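# Move green-PULL-tagged drive carriers into the divider box

## Task

Find each drive carrier with a green PULL tag on its top and set it in the divider box. The box must stay upright. Every moved carrier must sit on the box floor and touch only the box, other carriers you placed there, or the robot. All untagged carriers must stay fully seated in the cage with their levers latched. Everything must stay in place without the robot holding it. At the end, open the grippers and move both arms away.

## Robot and tools

Robot: two Kinova Gen3 seven-joint arms, left_arm and right_arm, each ending in a two-finger parallel gripper that opens to 50 mm. Both bases sit at table height. left_arm is at (-0.024, +0.401, 0) m and right_arm is at (-0.028, -0.362, 0) m, each rotated only slightly about z.

Scene frame: the origin is on the table top midway between the arms. +x points out over the table, +z points up, and left_arm is on the +y side. The words left and right are arm names only, not sides of an image. Gripper frame: the fingers extend along the gripper's +z and close along its x axis. The reported end_effector_position is the point between the pads, and the fingertips reach 17.5 mm past it. A pure rotation command pivots about that point.

execute_actions(actions): actions is a list of actions. Each action is a table of up to 15 rows, and each row lasts one 1/30 s step. If a table has fewer than 15 rows, its last row repeats until 15 steps have run. Every row is one list of 18 numbers, each in [-1, 1], covering both arms even if only one moves. The first 9 are for left_arm: dx, dy, dz, rx, ry, rz, position, force_limit, speed. The next 9 are the same for right_arm. dx to rz are an offset, not a pose. They are given in that gripper's own axes and measured from its pose at the start of the action, and every row uses that same start point rather than the previous row. For the first action in a call, the start is the last pose a result reported. A value of 1.0 equals 0.6 m or 180 degrees, and rx, ry, rz form a single rotation vector. At each step the command is clipped to within 70 mm and 16 degrees of the measured pose. A far target may therefore take more than one action to reach. After an action ends, the arm drifts on at most to its last clipped pose, so send the remaining offset in the next action. An empty list only returns the current state and images.

Gripper numbers: position +1 is fully open (50 mm), about -0.65 is where the pads meet, and -1 means close until something stops the fingers. force_limit sets pad force: -1 is about 20 N, 0 about 102 N and +1 about 185 N, and the real force can be up to 17 % higher. speed sets finger speed: -1 is 20 mm/s, 0 is 85 mm/s and +1 is 150 mm/s. A 0 in these slots is a real command. To leave a gripper unchanged, repeat its previous three values. New force or speed values only apply once position changes by at least 0.01. To grip more gently, open first and then close again.

move(target, speed, blocking): target is one 18-number row in the same layout. Its six motion values are offsets from the pose in this scene's last result that showed one. Each gripper follows a straight path, and both paths finish together within 0.5 to 10 s. speed is the top path speed in m/s, from 0.002 to 0.5 (default 0.25), and turning is capped at twice that value in rad/s. The finger values are sent at the start. The arms do not slow for obstacles or for each other, and they can lag behind, stray from the path, or overshoot speed near full reach. A faster move or a target deeper past a contact means a harder hit. With blocking=false, you get a result after 0.5 s. Other moves and execute_actions are then refused until a result shows the move has ended, so use wait or stop first. The result's move: line gives the ending (done, off_target, moving, held, fault) and any limits: paced means the pose was clipped, and held means a check blocked some steps, after which the arm may speed up sharply. Each gripper's distance from its target is also listed.

wait(seconds): runs the scene for 0 to 10 s while the arms keep their last commands, and returns early when a running move ends. stop(): brakes a running move to rest; it needs room to brake, and the fingers keep moving. zoom_image(camera, region): gives a closer look at [x0, y0, x1, y1] pixels of the latest image from cam_high, cam_low, cam_left_wrist or cam_right_wrist (all 672x504), at most 504 by 504. show_instructions() shows the reference pages. read_manual(section) returns licence text. finished_scene(scene) ends the scene with the given number and cannot be undone. Call it only after the carriers are placed and both grippers have released and moved away.

Results: the state line, left_arm: ... | right_arm: ..., gives each gripper's position in metres and its quat_wxyz in the scene frame. These readings can be off, more so at long reach. Hand target lines show where each arm is currently being driven. object_status: 0 means the fingers are moving, 1 means they were blocked while opening, 2 means they were blocked while closing (a grip), and 3 means they reached the commanded opening or the pads met (usually nothing is held). Confirm a grip by reading 2. If a grip was made at force_limit -1, the status stays 2 even if the object falls out. Finger opening in mm is about (250 - position_measured) x 0.202. A pose unreachable line means the clearance check changed or blocked that arm's command. Joint torque readings are offset and noisy.

Hazards: a joint torque hitting its load limit (51.3 N m for the first four joints, 32.3 N m for the wrist joints, counting a held object's weight) stops that arm for 10 s. A motor warns when it passes 60 °C, and at 75 °C the arm sags and faults. Never let the arms collide or press on each other. Never push anything off the table. Avoid drops, slips and slams. Something may occasionally tug a held carrier or nudge a loose object.

Each tool is called as name(argument=value, ...) on one line, values as JSON.

## Session

show_instructions()

execute_actions(actions=[])

Reference images for this scene: manual page 1, manual page 2, manual page 3, manual page 4, manual page 5, manual page 6.

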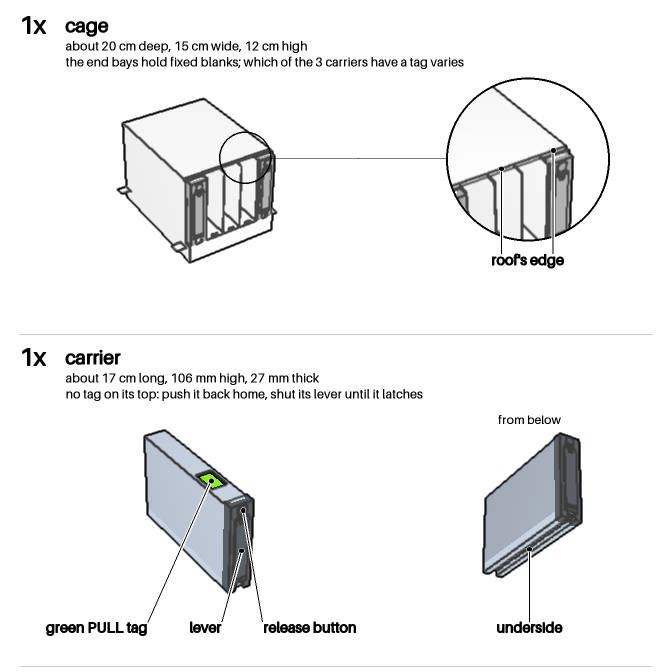

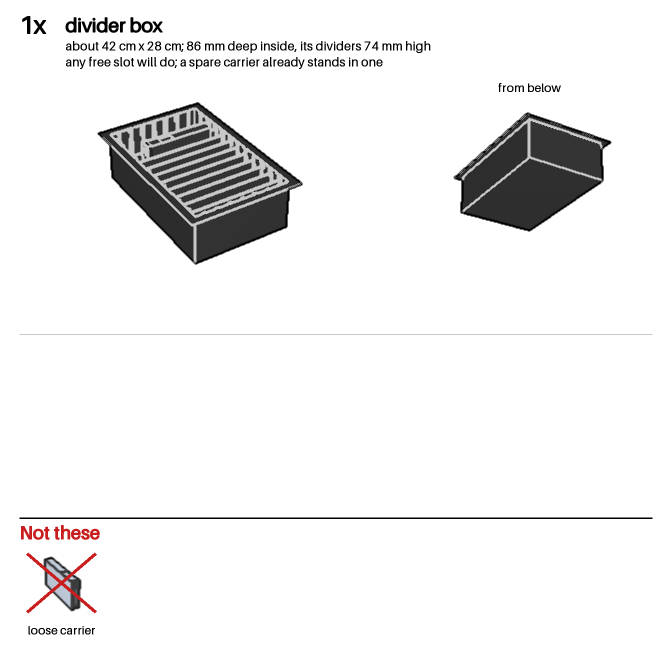

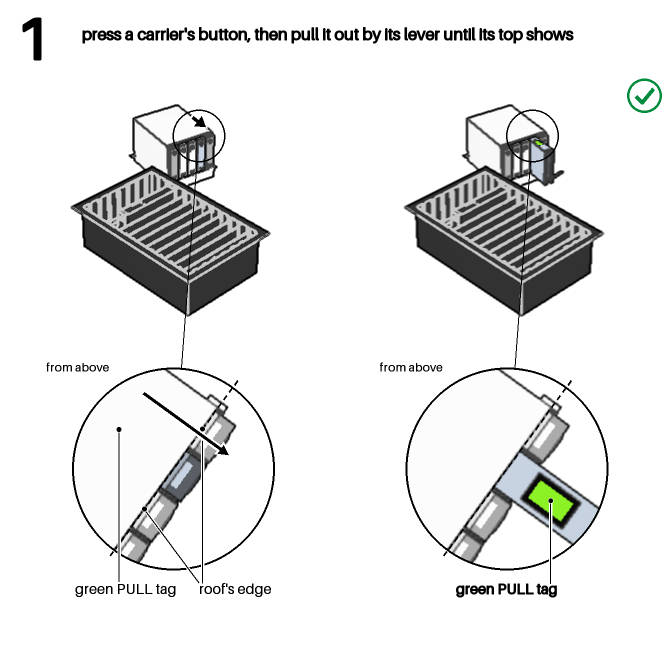

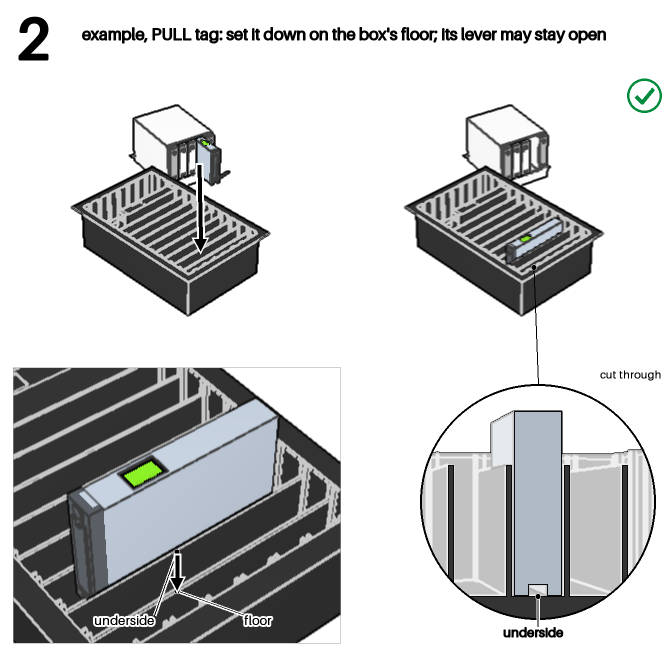

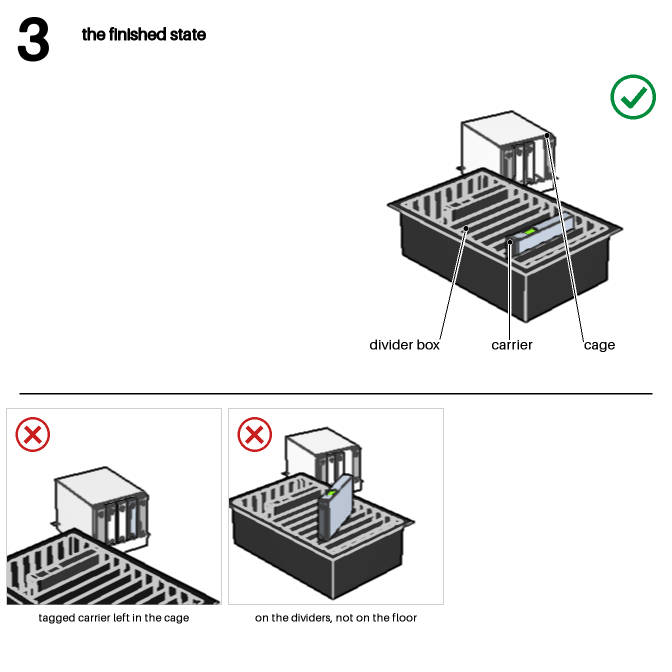

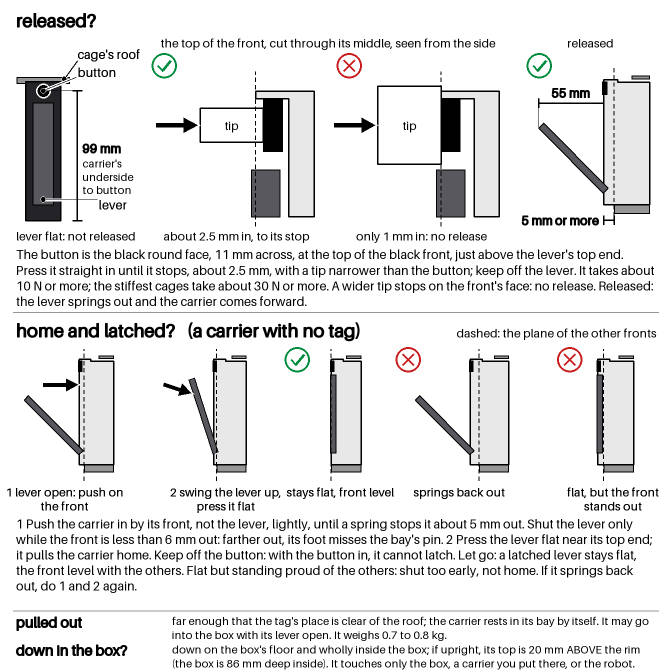

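Scene clock: 0.00 s.
left_arm: end_effector_position=(+0.3984, +0.4067, +0.1779) position_measured=3 object_status=3 end_effector_quat_wxyz=(-0.004, +0.702, +0.712, -0.002) | right_arm: end_effector_position=(+0.0681, -0.9152, +0.2920) position_measured=3 object_status=3 end_effector_quat_wxyz=(+0.079, +0.936, -0.041, -0.341)
Joint positions: left_arm=[-0.056  0.436 -0.001  1.659 -0.003  1.054  1.518] | right_arm=[0.774 0.828 0.263 0.845 0.494 1.69  1.033]
Joint velocities: left_arm=[-0.    -0.    -0.001  0.    -0.001 -0.     0.001] | right_arm=[-0.    -0.     0.     0.     0.001  0.001  0.   ]
Joint torques (N m, as the joint torque sensors report them, + toward a larger angle): no reading
Hand target (left_arm): +0.398, +0.407, +0.178; -0.004, +0.702, +0.712, -0.002
Hand target (right_arm): +0.068, -0.915, +0.292; +0.079, +0.936, -0.041, -0.341

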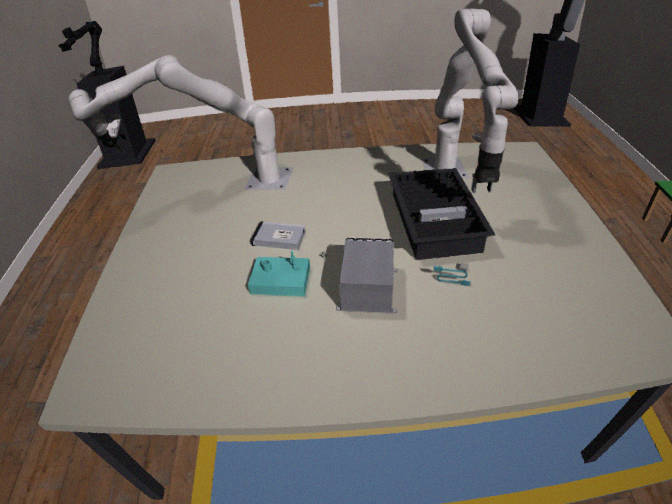

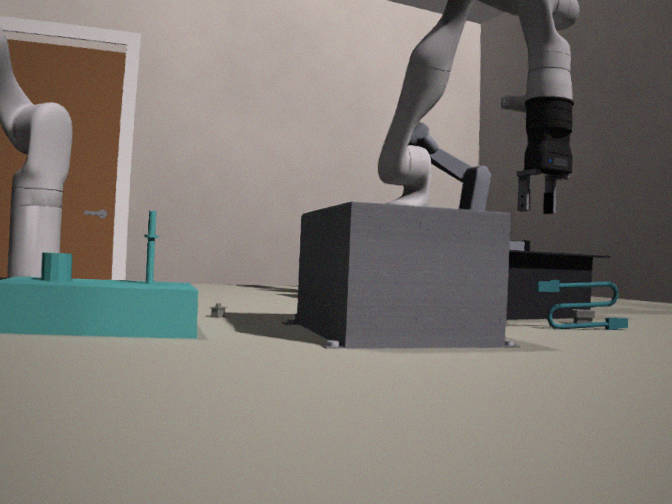

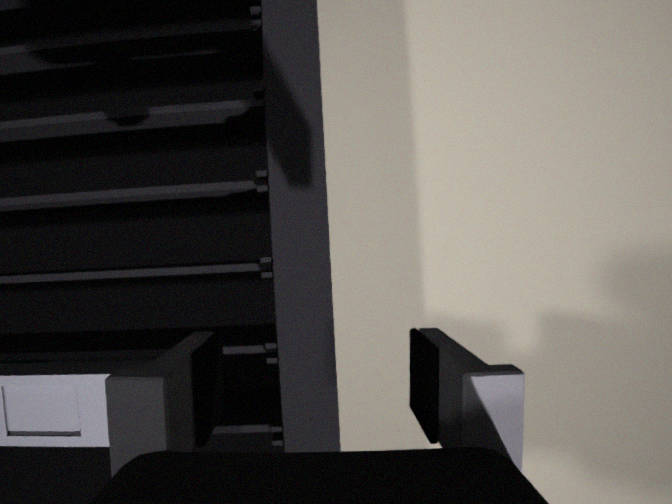

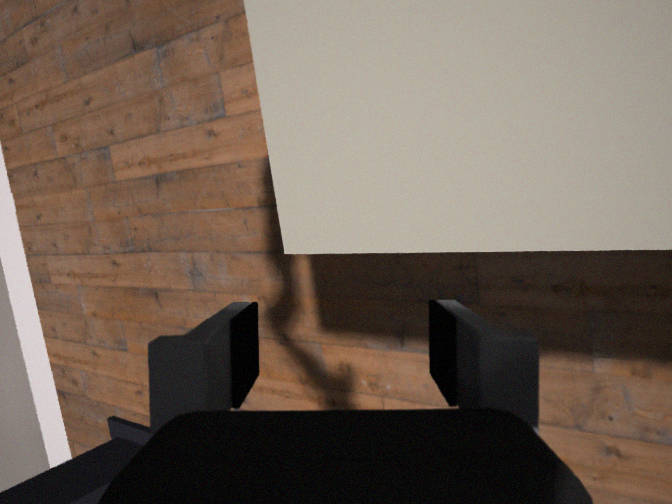

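move(target=[0.4,0,-0.1,0,0,0,1,0,0, 0,0,0,0.051,0.221,-0.027,1,0.5,0], speed=0.3)

move(target=[0,0,0,0,0,0,1,0,0, 0.55,-0.75,0,0,0,0,1,0.5,0], speed=0.35)

move(target=[0,0,0,0,0,0,1,0,0, 0.08,-0.75,0,0,0,0,1,0.5,0], speed=0.35)

Scene clock: 5.87 s.
left_arm: end_effector_position=(+0.3958, +0.6456, +0.2379) position_measured=3 object_status=3 end_effector_quat_wxyz=(-0.003, +0.702, +0.712, -0.003) | right_arm: end_effector_position=(+0.0686, -0.9149, +0.2916) position_measured=3 object_status=3 end_effector_quat_wxyz=(+0.001, +1.000, +0.001, -0.001)
Joint positions: left_arm=[-0.5    0.515 -0.066  1.321  0.029  1.314  1.009] | right_arm=[1.222 0.699 0.004 0.823 0.    1.618 1.363]
Joint velocities: left_arm=[-0.005  0.006 -0.004 -0.002  0.001  0.001 -0.002] | right_arm=[ 0.009  0.001  0.004 -0.001 -0.002  0.     0.002]
Joint torques (N m, as the joint torque sensors report them, + toward a larger angle): left_arm=[  0.03 -20.71   0.53  -9.32   0.32  -0.1    0.23] | right_arm=[ -0.61 -22.39   0.65  -9.93   0.14   0.23  -0.18]
Hand target (left_arm): +0.396, +0.646, +0.238; -0.003, +0.702, +0.712, -0.003
Hand target (right_arm): +0.068, -0.915, +0.292; +0.001, +1.000, +0.000, -0.001
Off the commanded pose (left_arm): 0.001 m, 0 deg.
Off the commanded pose (right_arm): 0.001 m, 0 deg.
move: done

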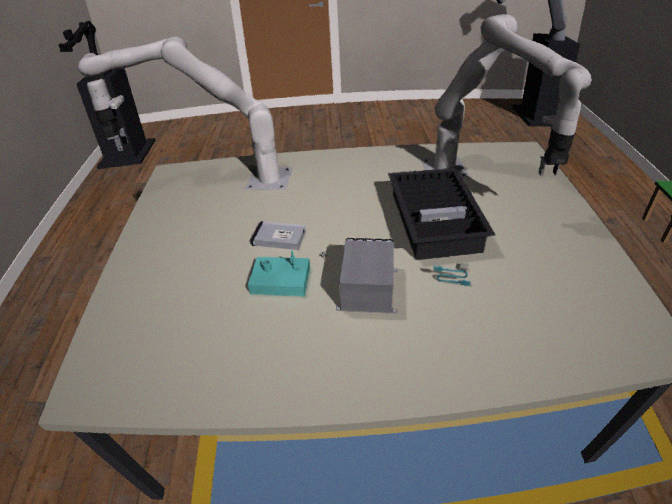

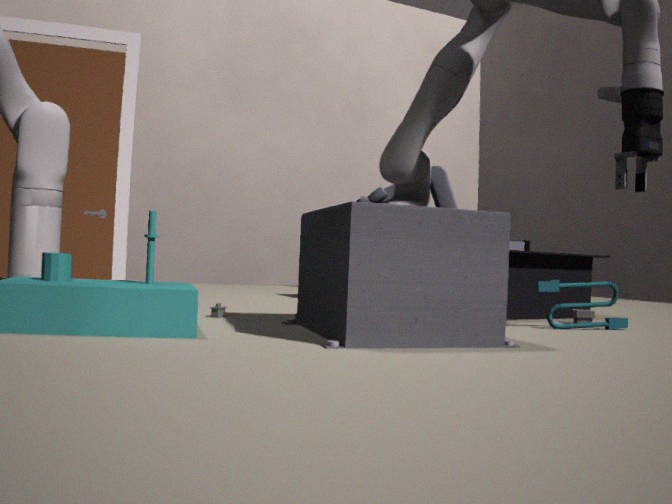

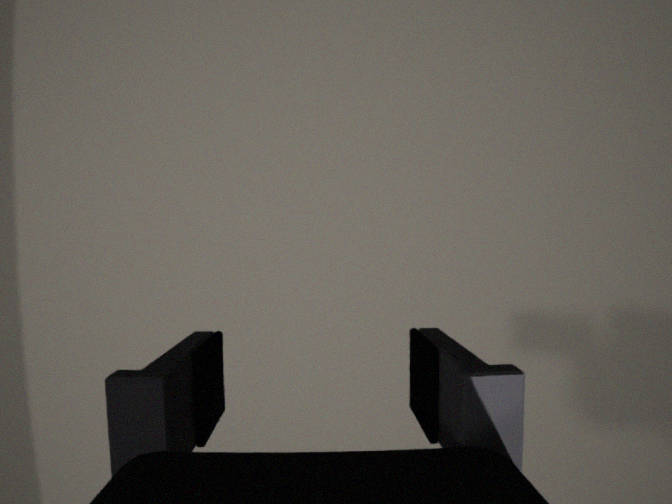

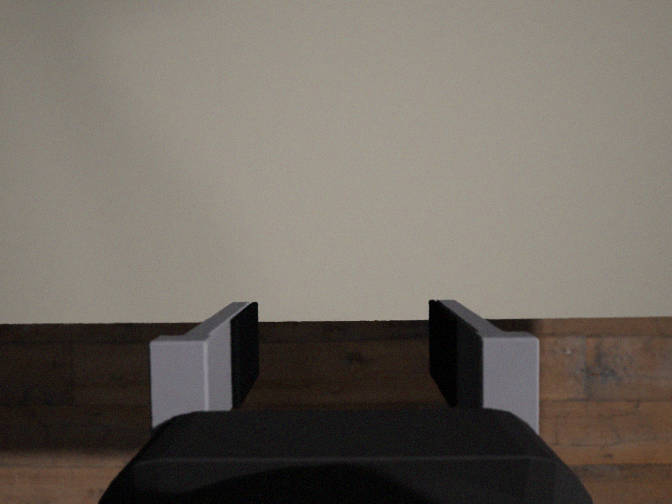

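Scene clock: 7.97 s.
left_arm: end_effector_position=(+0.3958, +0.6456, +0.2379) position_measured=3 object_status=3 end_effector_quat_wxyz=(-0.003, +0.702, +0.712, -0.003) | right_arm: end_effector_position=(+0.3996, -0.4666, +0.2903) position_measured=3 object_status=3 end_effector_quat_wxyz=(+0.003, +1.000, +0.001, -0.001)
Joint positions: left_arm=[-0.5    0.515 -0.066  1.321  0.029  1.314  1.009] | right_arm=[ 0.29   0.346 -0.278  1.424  0.1    1.385  0.147]
Joint velocities: left_arm=[-0.002  0.002  0.     0.001  0.    -0.002 -0.   ] | right_arm=[-0.009  0.008 -0.009 -0.001  0.003 -0.001 -0.003]
Joint torques (N m, as the joint torque sensors report them, + toward a larger angle): left_arm=[  0.1  -20.51   0.3   -9.44   0.23  -0.03   0.03] | right_arm=[  0.2  -15.52  -0.52  -9.76   0.16   0.38  -0.27]
Hand target (left_arm): +0.396, +0.646, +0.238; -0.003, +0.702, +0.712, -0.003
Hand target (right_arm): +0.400, -0.466, +0.290; +0.002, +1.000, +0.001, -0.001
Off the commanded pose (left_arm): 0.000 m, 0 deg.
Off the commanded pose (right_arm): 0.003 m, 0 deg.
move: done

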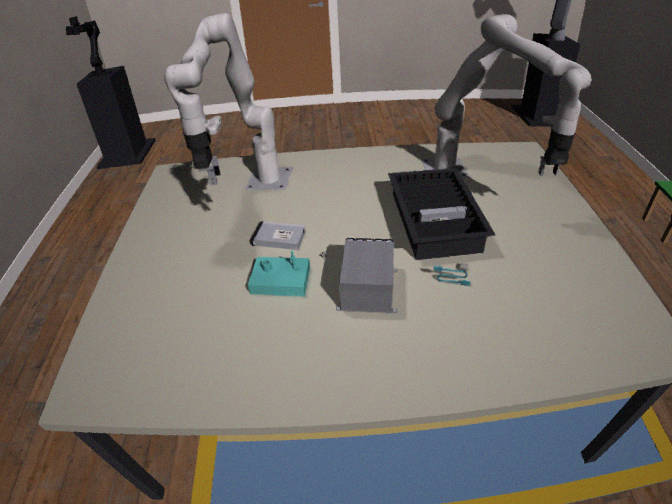

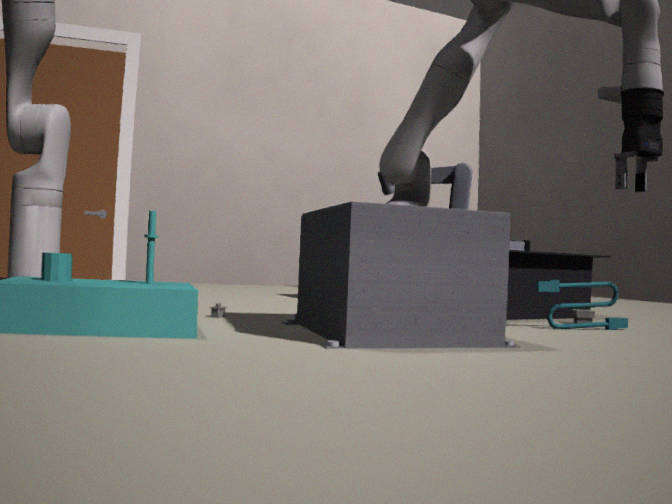

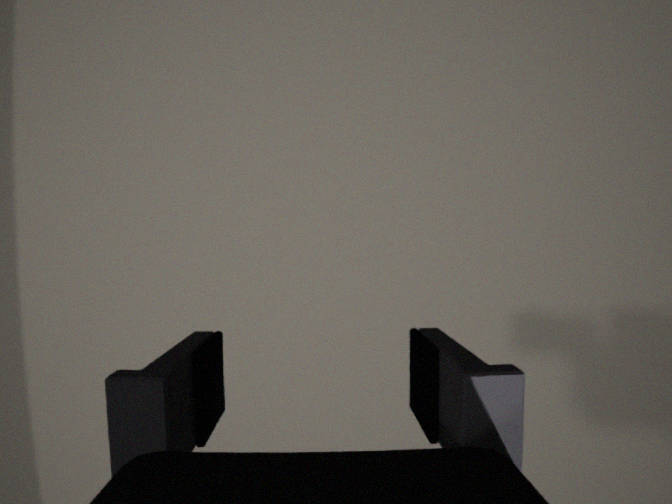

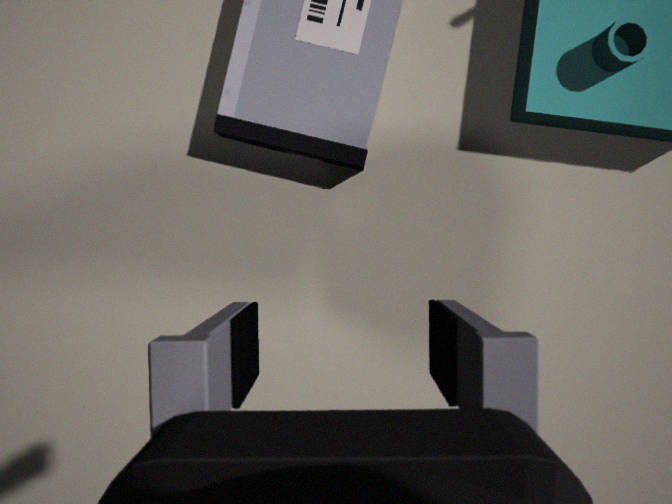

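Scene clock: 9.97 s.
left_arm: end_effector_position=(+0.3958, +0.6456, +0.2379) position_measured=3 object_status=3 end_effector_quat_wxyz=(-0.003, +0.702, +0.712, -0.003) | right_arm: end_effector_position=(+0.4498, -0.0168, +0.2891) position_measured=3 object_status=3 end_effector_quat_wxyz=(+0.002, +1.000, +0.000, +0.001)
Joint positions: left_arm=[-0.5    0.515 -0.066  1.321  0.029  1.314  1.009] | right_arm=[-0.6    0.693 -0.418  0.871  0.267  1.621 -0.78 ]
Joint velocities: left_arm=[ 0.001  0.     0.    -0.    -0.     0.001  0.001] | right_arm=[-0.003  0.004 -0.001 -0.001  0.     0.001 -0.   ]
Joint torques (N m, as the joint torque sensors report them, + toward a larger angle): left_arm=[  0.15 -20.69   0.42  -9.32   0.24   0.     0.1 ] | right_arm=[  0.15 -22.22  -1.44  -9.88   0.26   0.18  -0.14]
Hand target (left_arm): +0.396, +0.646, +0.238; -0.003, +0.702, +0.712, -0.003
Hand target (right_arm): +0.450, -0.017, +0.289; +0.002, +1.000, +0.000, +0.000
Off the commanded pose (left_arm): 0.000 m, 0 deg.
Off the commanded pose (right_arm): 0.003 m, 0 deg.
move: done

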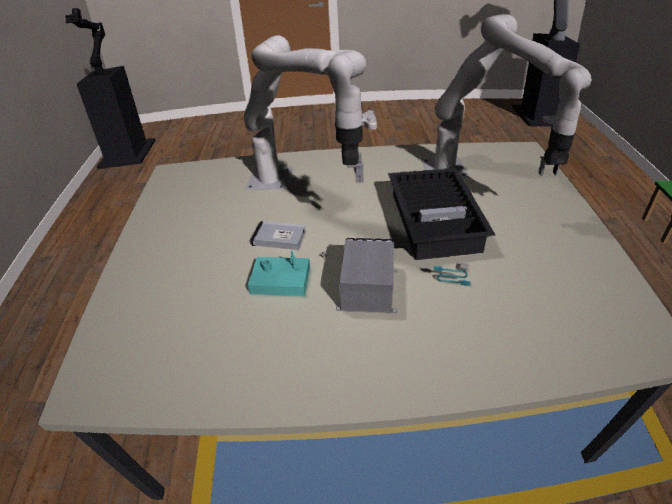

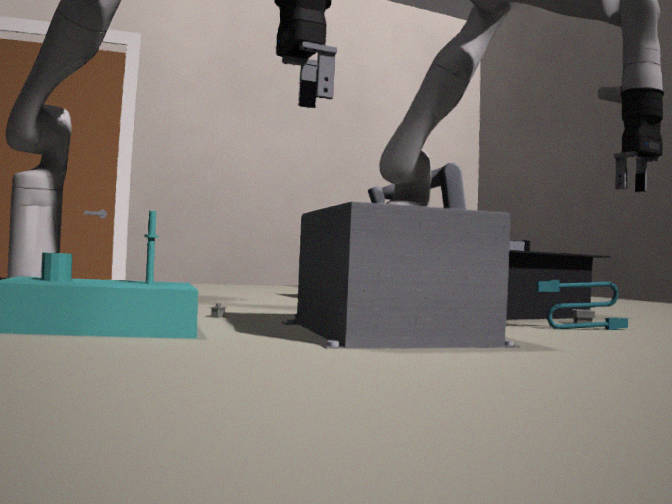

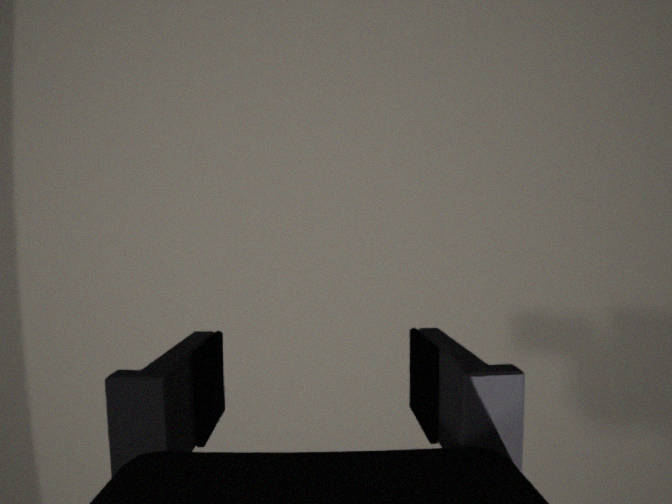

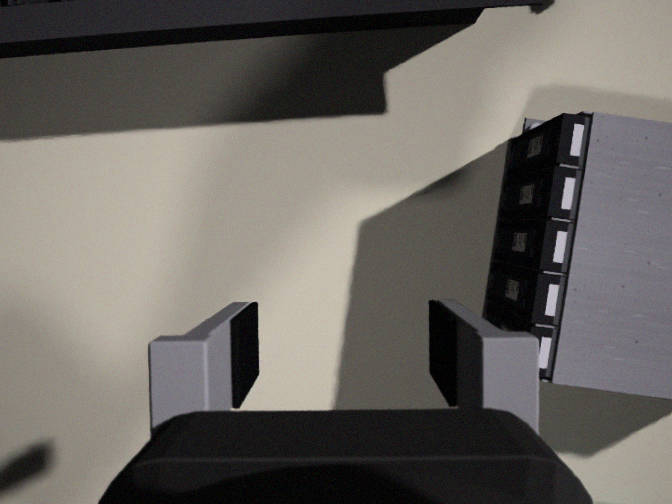

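move(target=[0,0,0,0,0,0,1,0,0, 0,-0.08,0.25,0,0,0.047,1,0.5,0], speed=0.25)

move(target=[0,0,0,0,0,0,1,0,0, 0,0,0,0,0.47,0,1,0.5,0], speed=0.4)

move(target=[0,0,0,0,0,0,1,0,0, -0.095,0,0,0,0,0,1,0.5,0], speed=0.15)

Scene clock: 15.13 s.
left_arm: end_effector_position=(+0.3958, +0.6456, +0.2379) position_measured=3 object_status=3 end_effector_quat_wxyz=(-0.003, +0.702, +0.712, -0.003) | right_arm: end_effector_position=(+0.4498, +0.0306, +0.1392) position_measured=3 object_status=3 end_effector_quat_wxyz=(+0.002, +0.997, -0.073, +0.001)
Joint positions: left_arm=[-0.5    0.515 -0.066  1.321  0.029  1.314  1.009] | right_arm=[-0.666  0.832 -0.379  1.093  0.295  1.268 -1.029]
Joint velocities: left_arm=[-0.001  0.001 -0.     0.001 -0.001 -0.002 -0.   ] | right_arm=[-0.001  0.002 -0.     0.002  0.     0.001 -0.001]
Joint torques (N m, as the joint torque sensors report them, + toward a larger angle): left_arm=[  0.15 -20.62   0.22  -9.35   0.17   0.     0.08] | right_arm=[  0.18 -23.45  -1.97  -9.01   0.09   0.14  -0.05]
Hand target (left_arm): +0.396, +0.646, +0.238; -0.003, +0.702, +0.712, -0.003
Hand target (right_arm): +0.450, +0.031, +0.139; +0.002, +0.997, -0.073, +0.001
Off the commanded pose (left_arm): 0.000 m, 0 deg.
Off the commanded pose (right_arm): 0.000 m, 0 deg.
move: done

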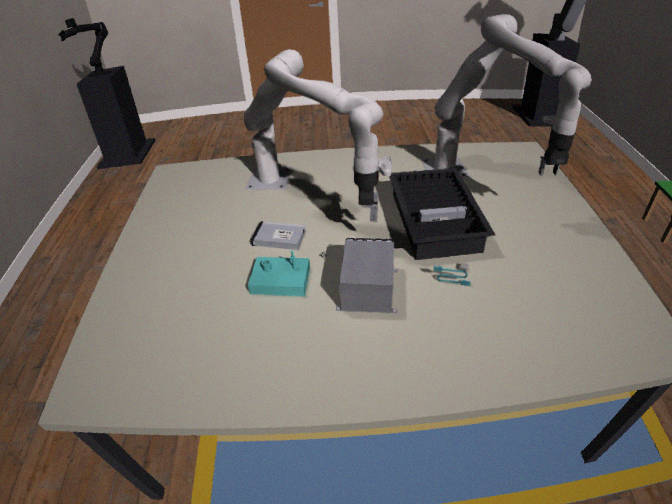

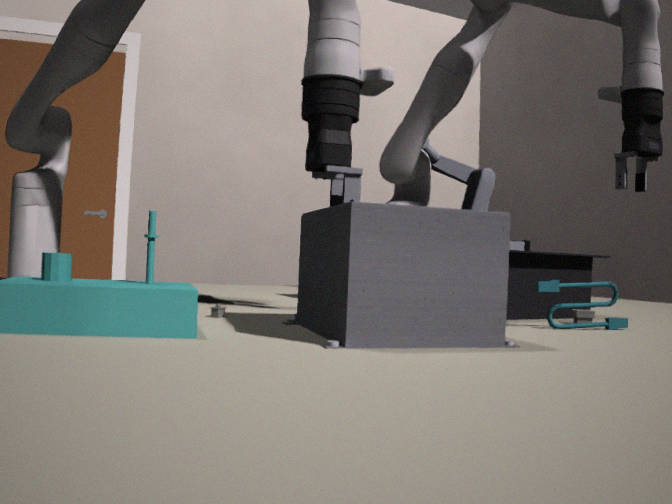

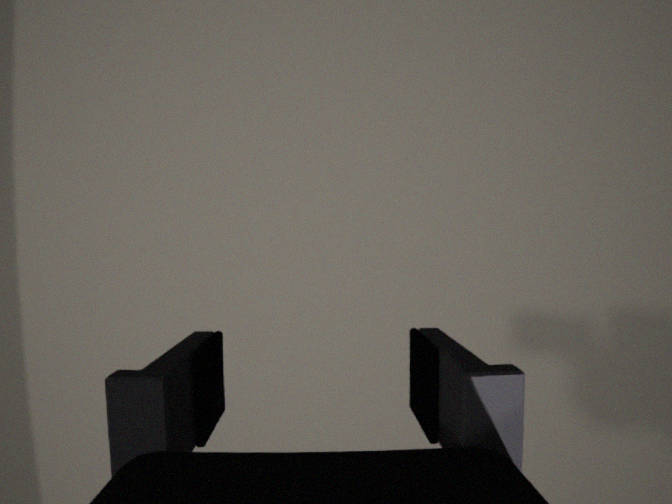

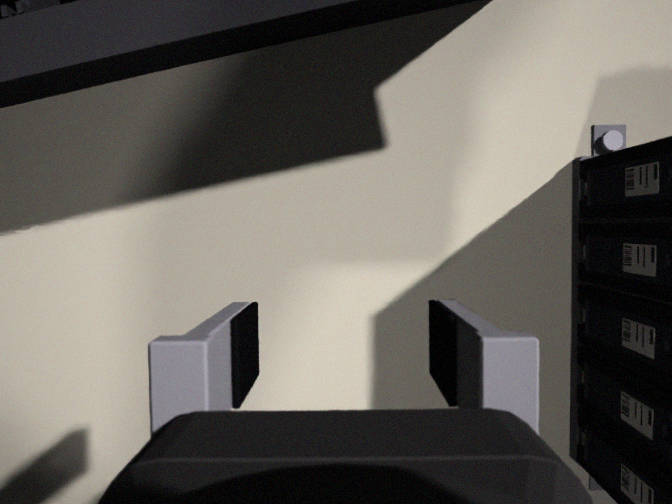

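Scene clock: 17.50 s.
left_arm: end_effector_position=(+0.3958, +0.6456, +0.2379) position_measured=3 object_status=3 end_effector_quat_wxyz=(-0.003, +0.702, +0.712, -0.003) | right_arm: end_effector_position=(+0.4499, +0.0304, +0.1393) position_measured=3 object_status=3 end_effector_quat_wxyz=(+0.054, +0.739, -0.053, +0.670)
Joint positions: left_arm=[-0.5    0.515 -0.066  1.321  0.029  1.314  1.009] | right_arm=[-1.684  1.15   0.392  1.84   1.525  1.118 -2.945]
Joint velocities: left_arm=[-0.001 -0.     0.    -0.001 -0.001 -0.    -0.   ] | right_arm=[-0.004  0.016 -0.006 -0.001  0.002  0.006 -0.001]
Joint torques (N m, as the joint torque sensors report them, + toward a larger angle): left_arm=[  0.1  -20.53   0.47  -9.38   0.28  -0.09   0.09] | right_arm=[  0.19 -18.98   6.79  -2.19   0.89   3.83  -0.29]
Hand target (left_arm): +0.396, +0.646, +0.238; -0.003, +0.702, +0.712, -0.003
Hand target (right_arm): +0.450, +0.030, +0.139; +0.054, +0.739, -0.052, +0.670
Off the commanded pose (left_arm): 0.000 m, 0 deg.
Off the commanded pose (right_arm): 0.000 m, 0 deg.
move: done

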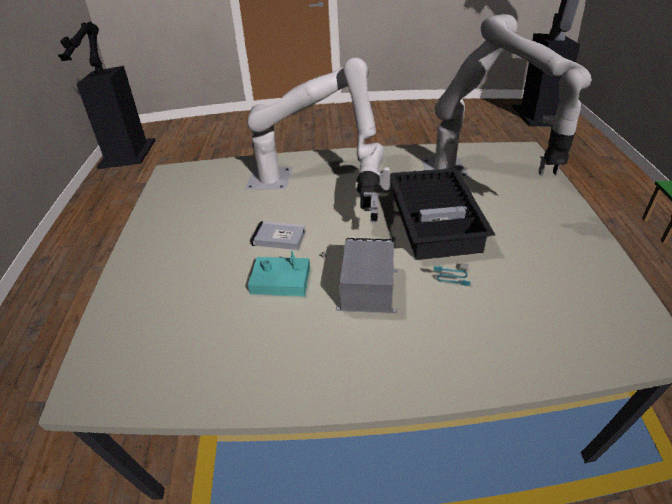

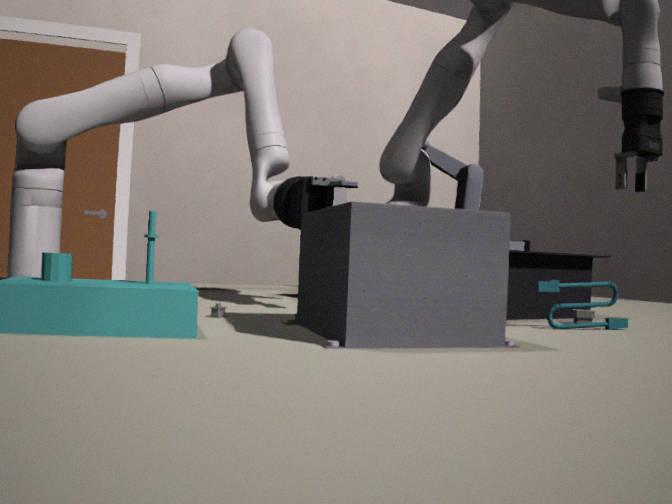

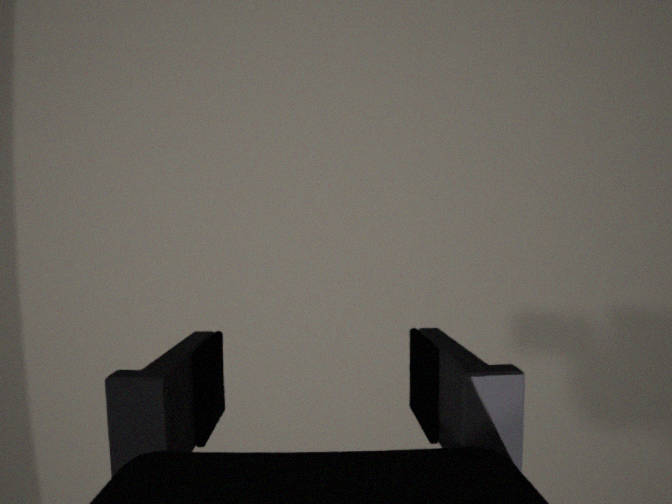

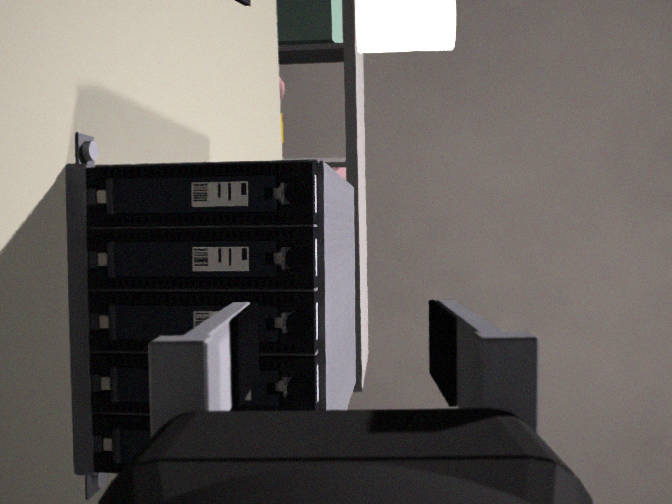

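Scene clock: 18.27 s.
left_arm: end_effector_position=(+0.3958, +0.6456, +0.2379) position_measured=3 object_status=3 end_effector_quat_wxyz=(-0.003, +0.702, +0.712, -0.003) | right_arm: end_effector_position=(+0.4446, +0.0312, +0.0830) position_measured=3 object_status=3 end_effector_quat_wxyz=(+0.053, +0.739, -0.053, +0.670)
Joint positions: left_arm=[-0.5    0.515 -0.066  1.321  0.029  1.314  1.009] | right_arm=[-1.68   1.28   0.361  1.78   1.506  1.132 -3.018]
Joint velocities: left_arm=[ 0.001 -0.001  0.     0.     0.    -0.001 -0.   ] | right_arm=[-0.     0.008 -0.001 -0.     0.001  0.002  0.   ]
Joint torques (N m, as the joint torque sensors report them, + toward a larger angle): left_arm=[  0.2  -20.47   0.34  -9.3    0.23  -0.02   0.04] | right_arm=[ -0.08 -19.76   7.26  -1.46   0.54   3.83  -0.24]
Hand target (left_arm): +0.396, +0.646, +0.238; -0.003, +0.702, +0.712, -0.003
Hand target (right_arm): +0.445, +0.031, +0.083; +0.054, +0.739, -0.053, +0.670
Off the commanded pose (left_arm): 0.000 m, 0 deg.
Off the commanded pose (right_arm): 0.001 m, 0 deg.
move: done

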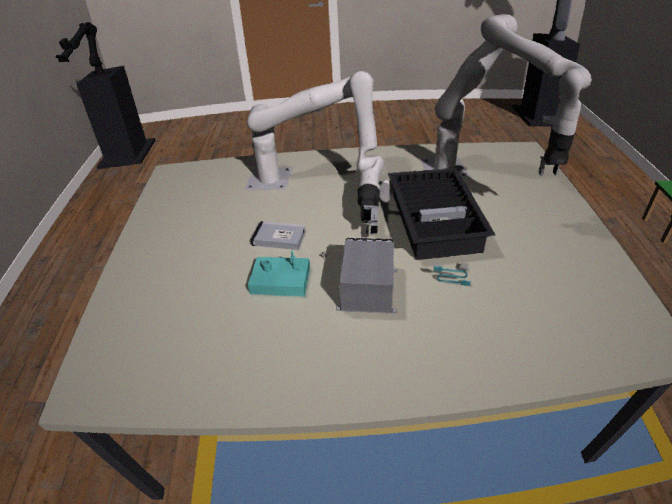

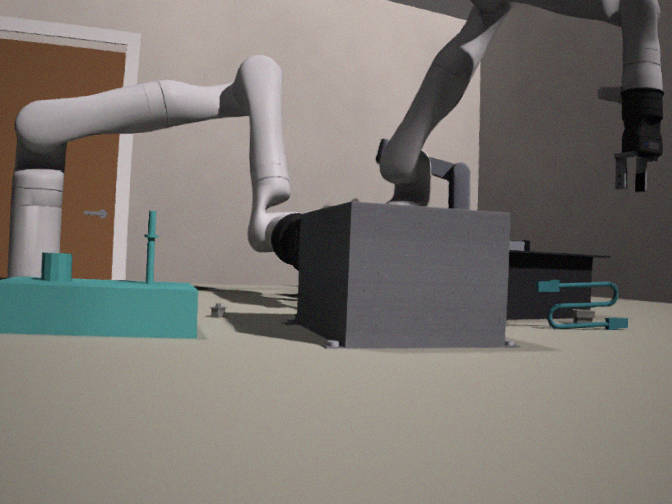

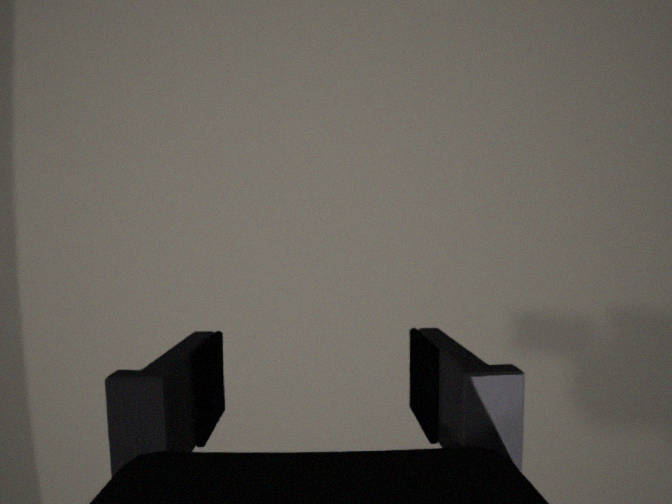

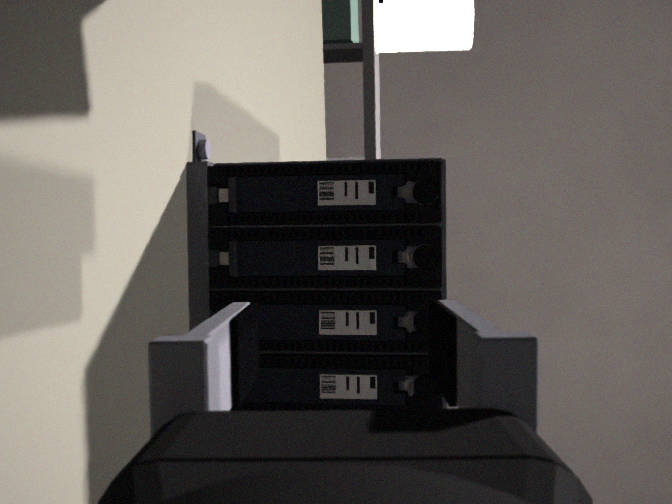

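move(target=[0,0,0,0,0,0,1,0,0, 0.01,0,0.14,0.05,0,0,1,0.5,0], speed=0.1)

Scene clock: 23.77 s.
left_arm: end_effector_position=(+0.3958, +0.6457, +0.2379) position_measured=3 object_status=3 end_effector_quat_wxyz=(-0.003, +0.702, +0.712, -0.003) | right_arm: end_effector_position=(+0.5273, +0.0185, +0.0808) position_measured=3 object_status=3 end_effector_quat_wxyz=(-0.005, +0.741, -0.000, +0.672)
Joint positions: left_arm=[-0.5    0.515 -0.066  1.321  0.029  1.314  1.009] | right_arm=[-1.53   1.32   0.474  1.854  1.932  1.041 -3.309]
Joint velocities: left_arm=[-0.001  0.    -0.    -0.    -0.001  0.002 -0.001] | right_arm=[ 0.005  0.003  0.002  0.     0.001 -0.002 -0.003]
Joint torques (N m, as the joint torque sensors report them, + toward a larger angle): left_arm=[  0.12 -20.58   0.32  -9.43   0.28  -0.04   0.07] | right_arm=[ -0.4  -19.45   7.84  -1.67  -0.27   3.61  -0.2 ]
Hand target (left_arm): +0.396, +0.646, +0.238; -0.003, +0.702, +0.712, -0.003
Hand target (right_arm): +0.528, +0.018, +0.081; -0.004, +0.741, -0.001, +0.672
Off the commanded pose (left_arm): 0.000 m, 0 deg.
Off the commanded pose (right_arm): 0.001 m, 0 deg.
move: done

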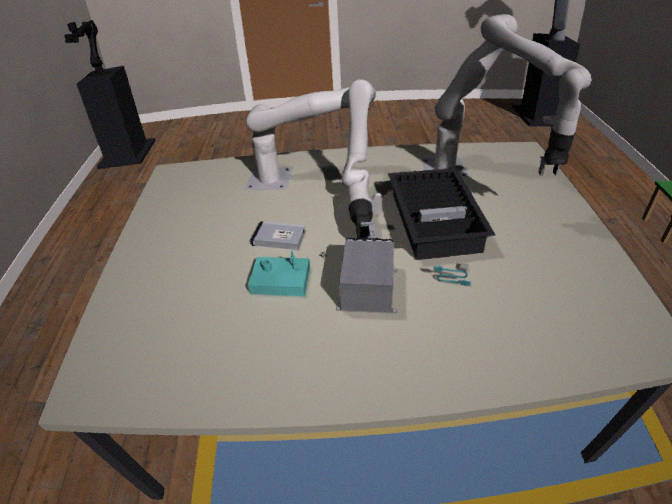

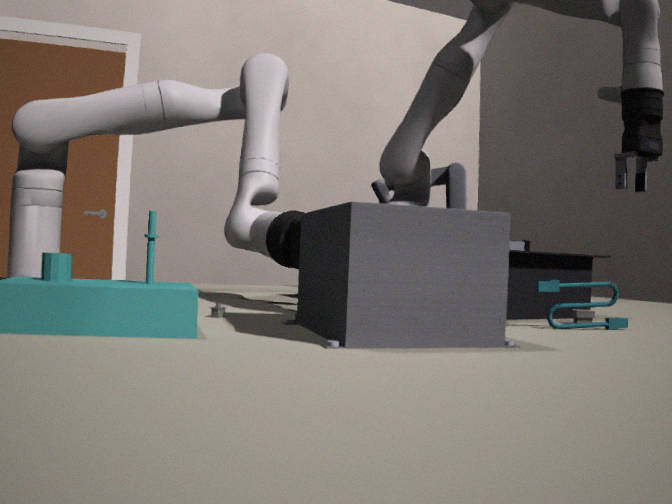

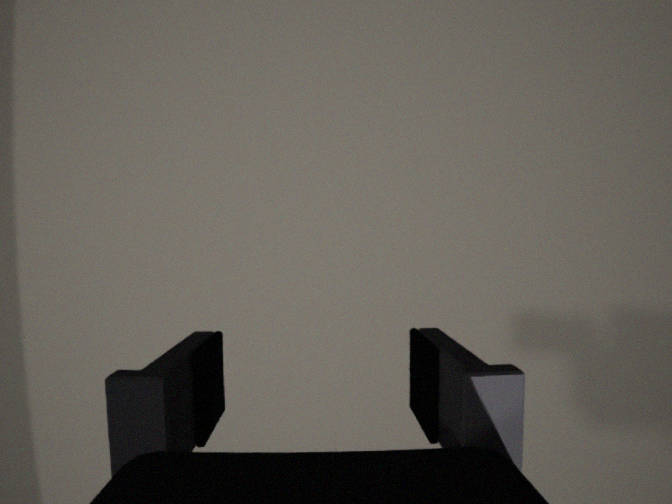

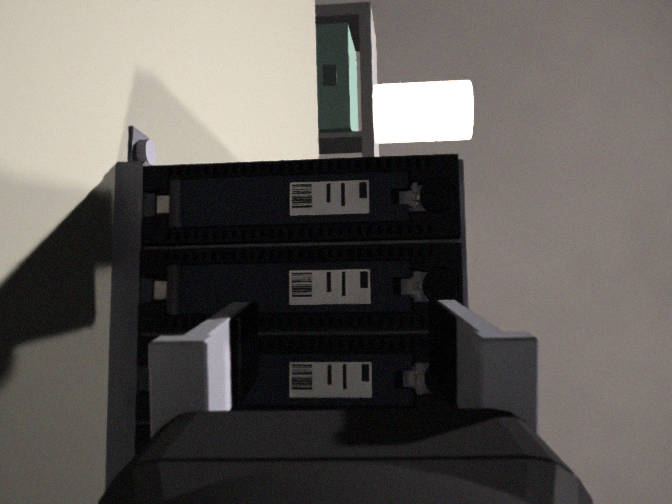

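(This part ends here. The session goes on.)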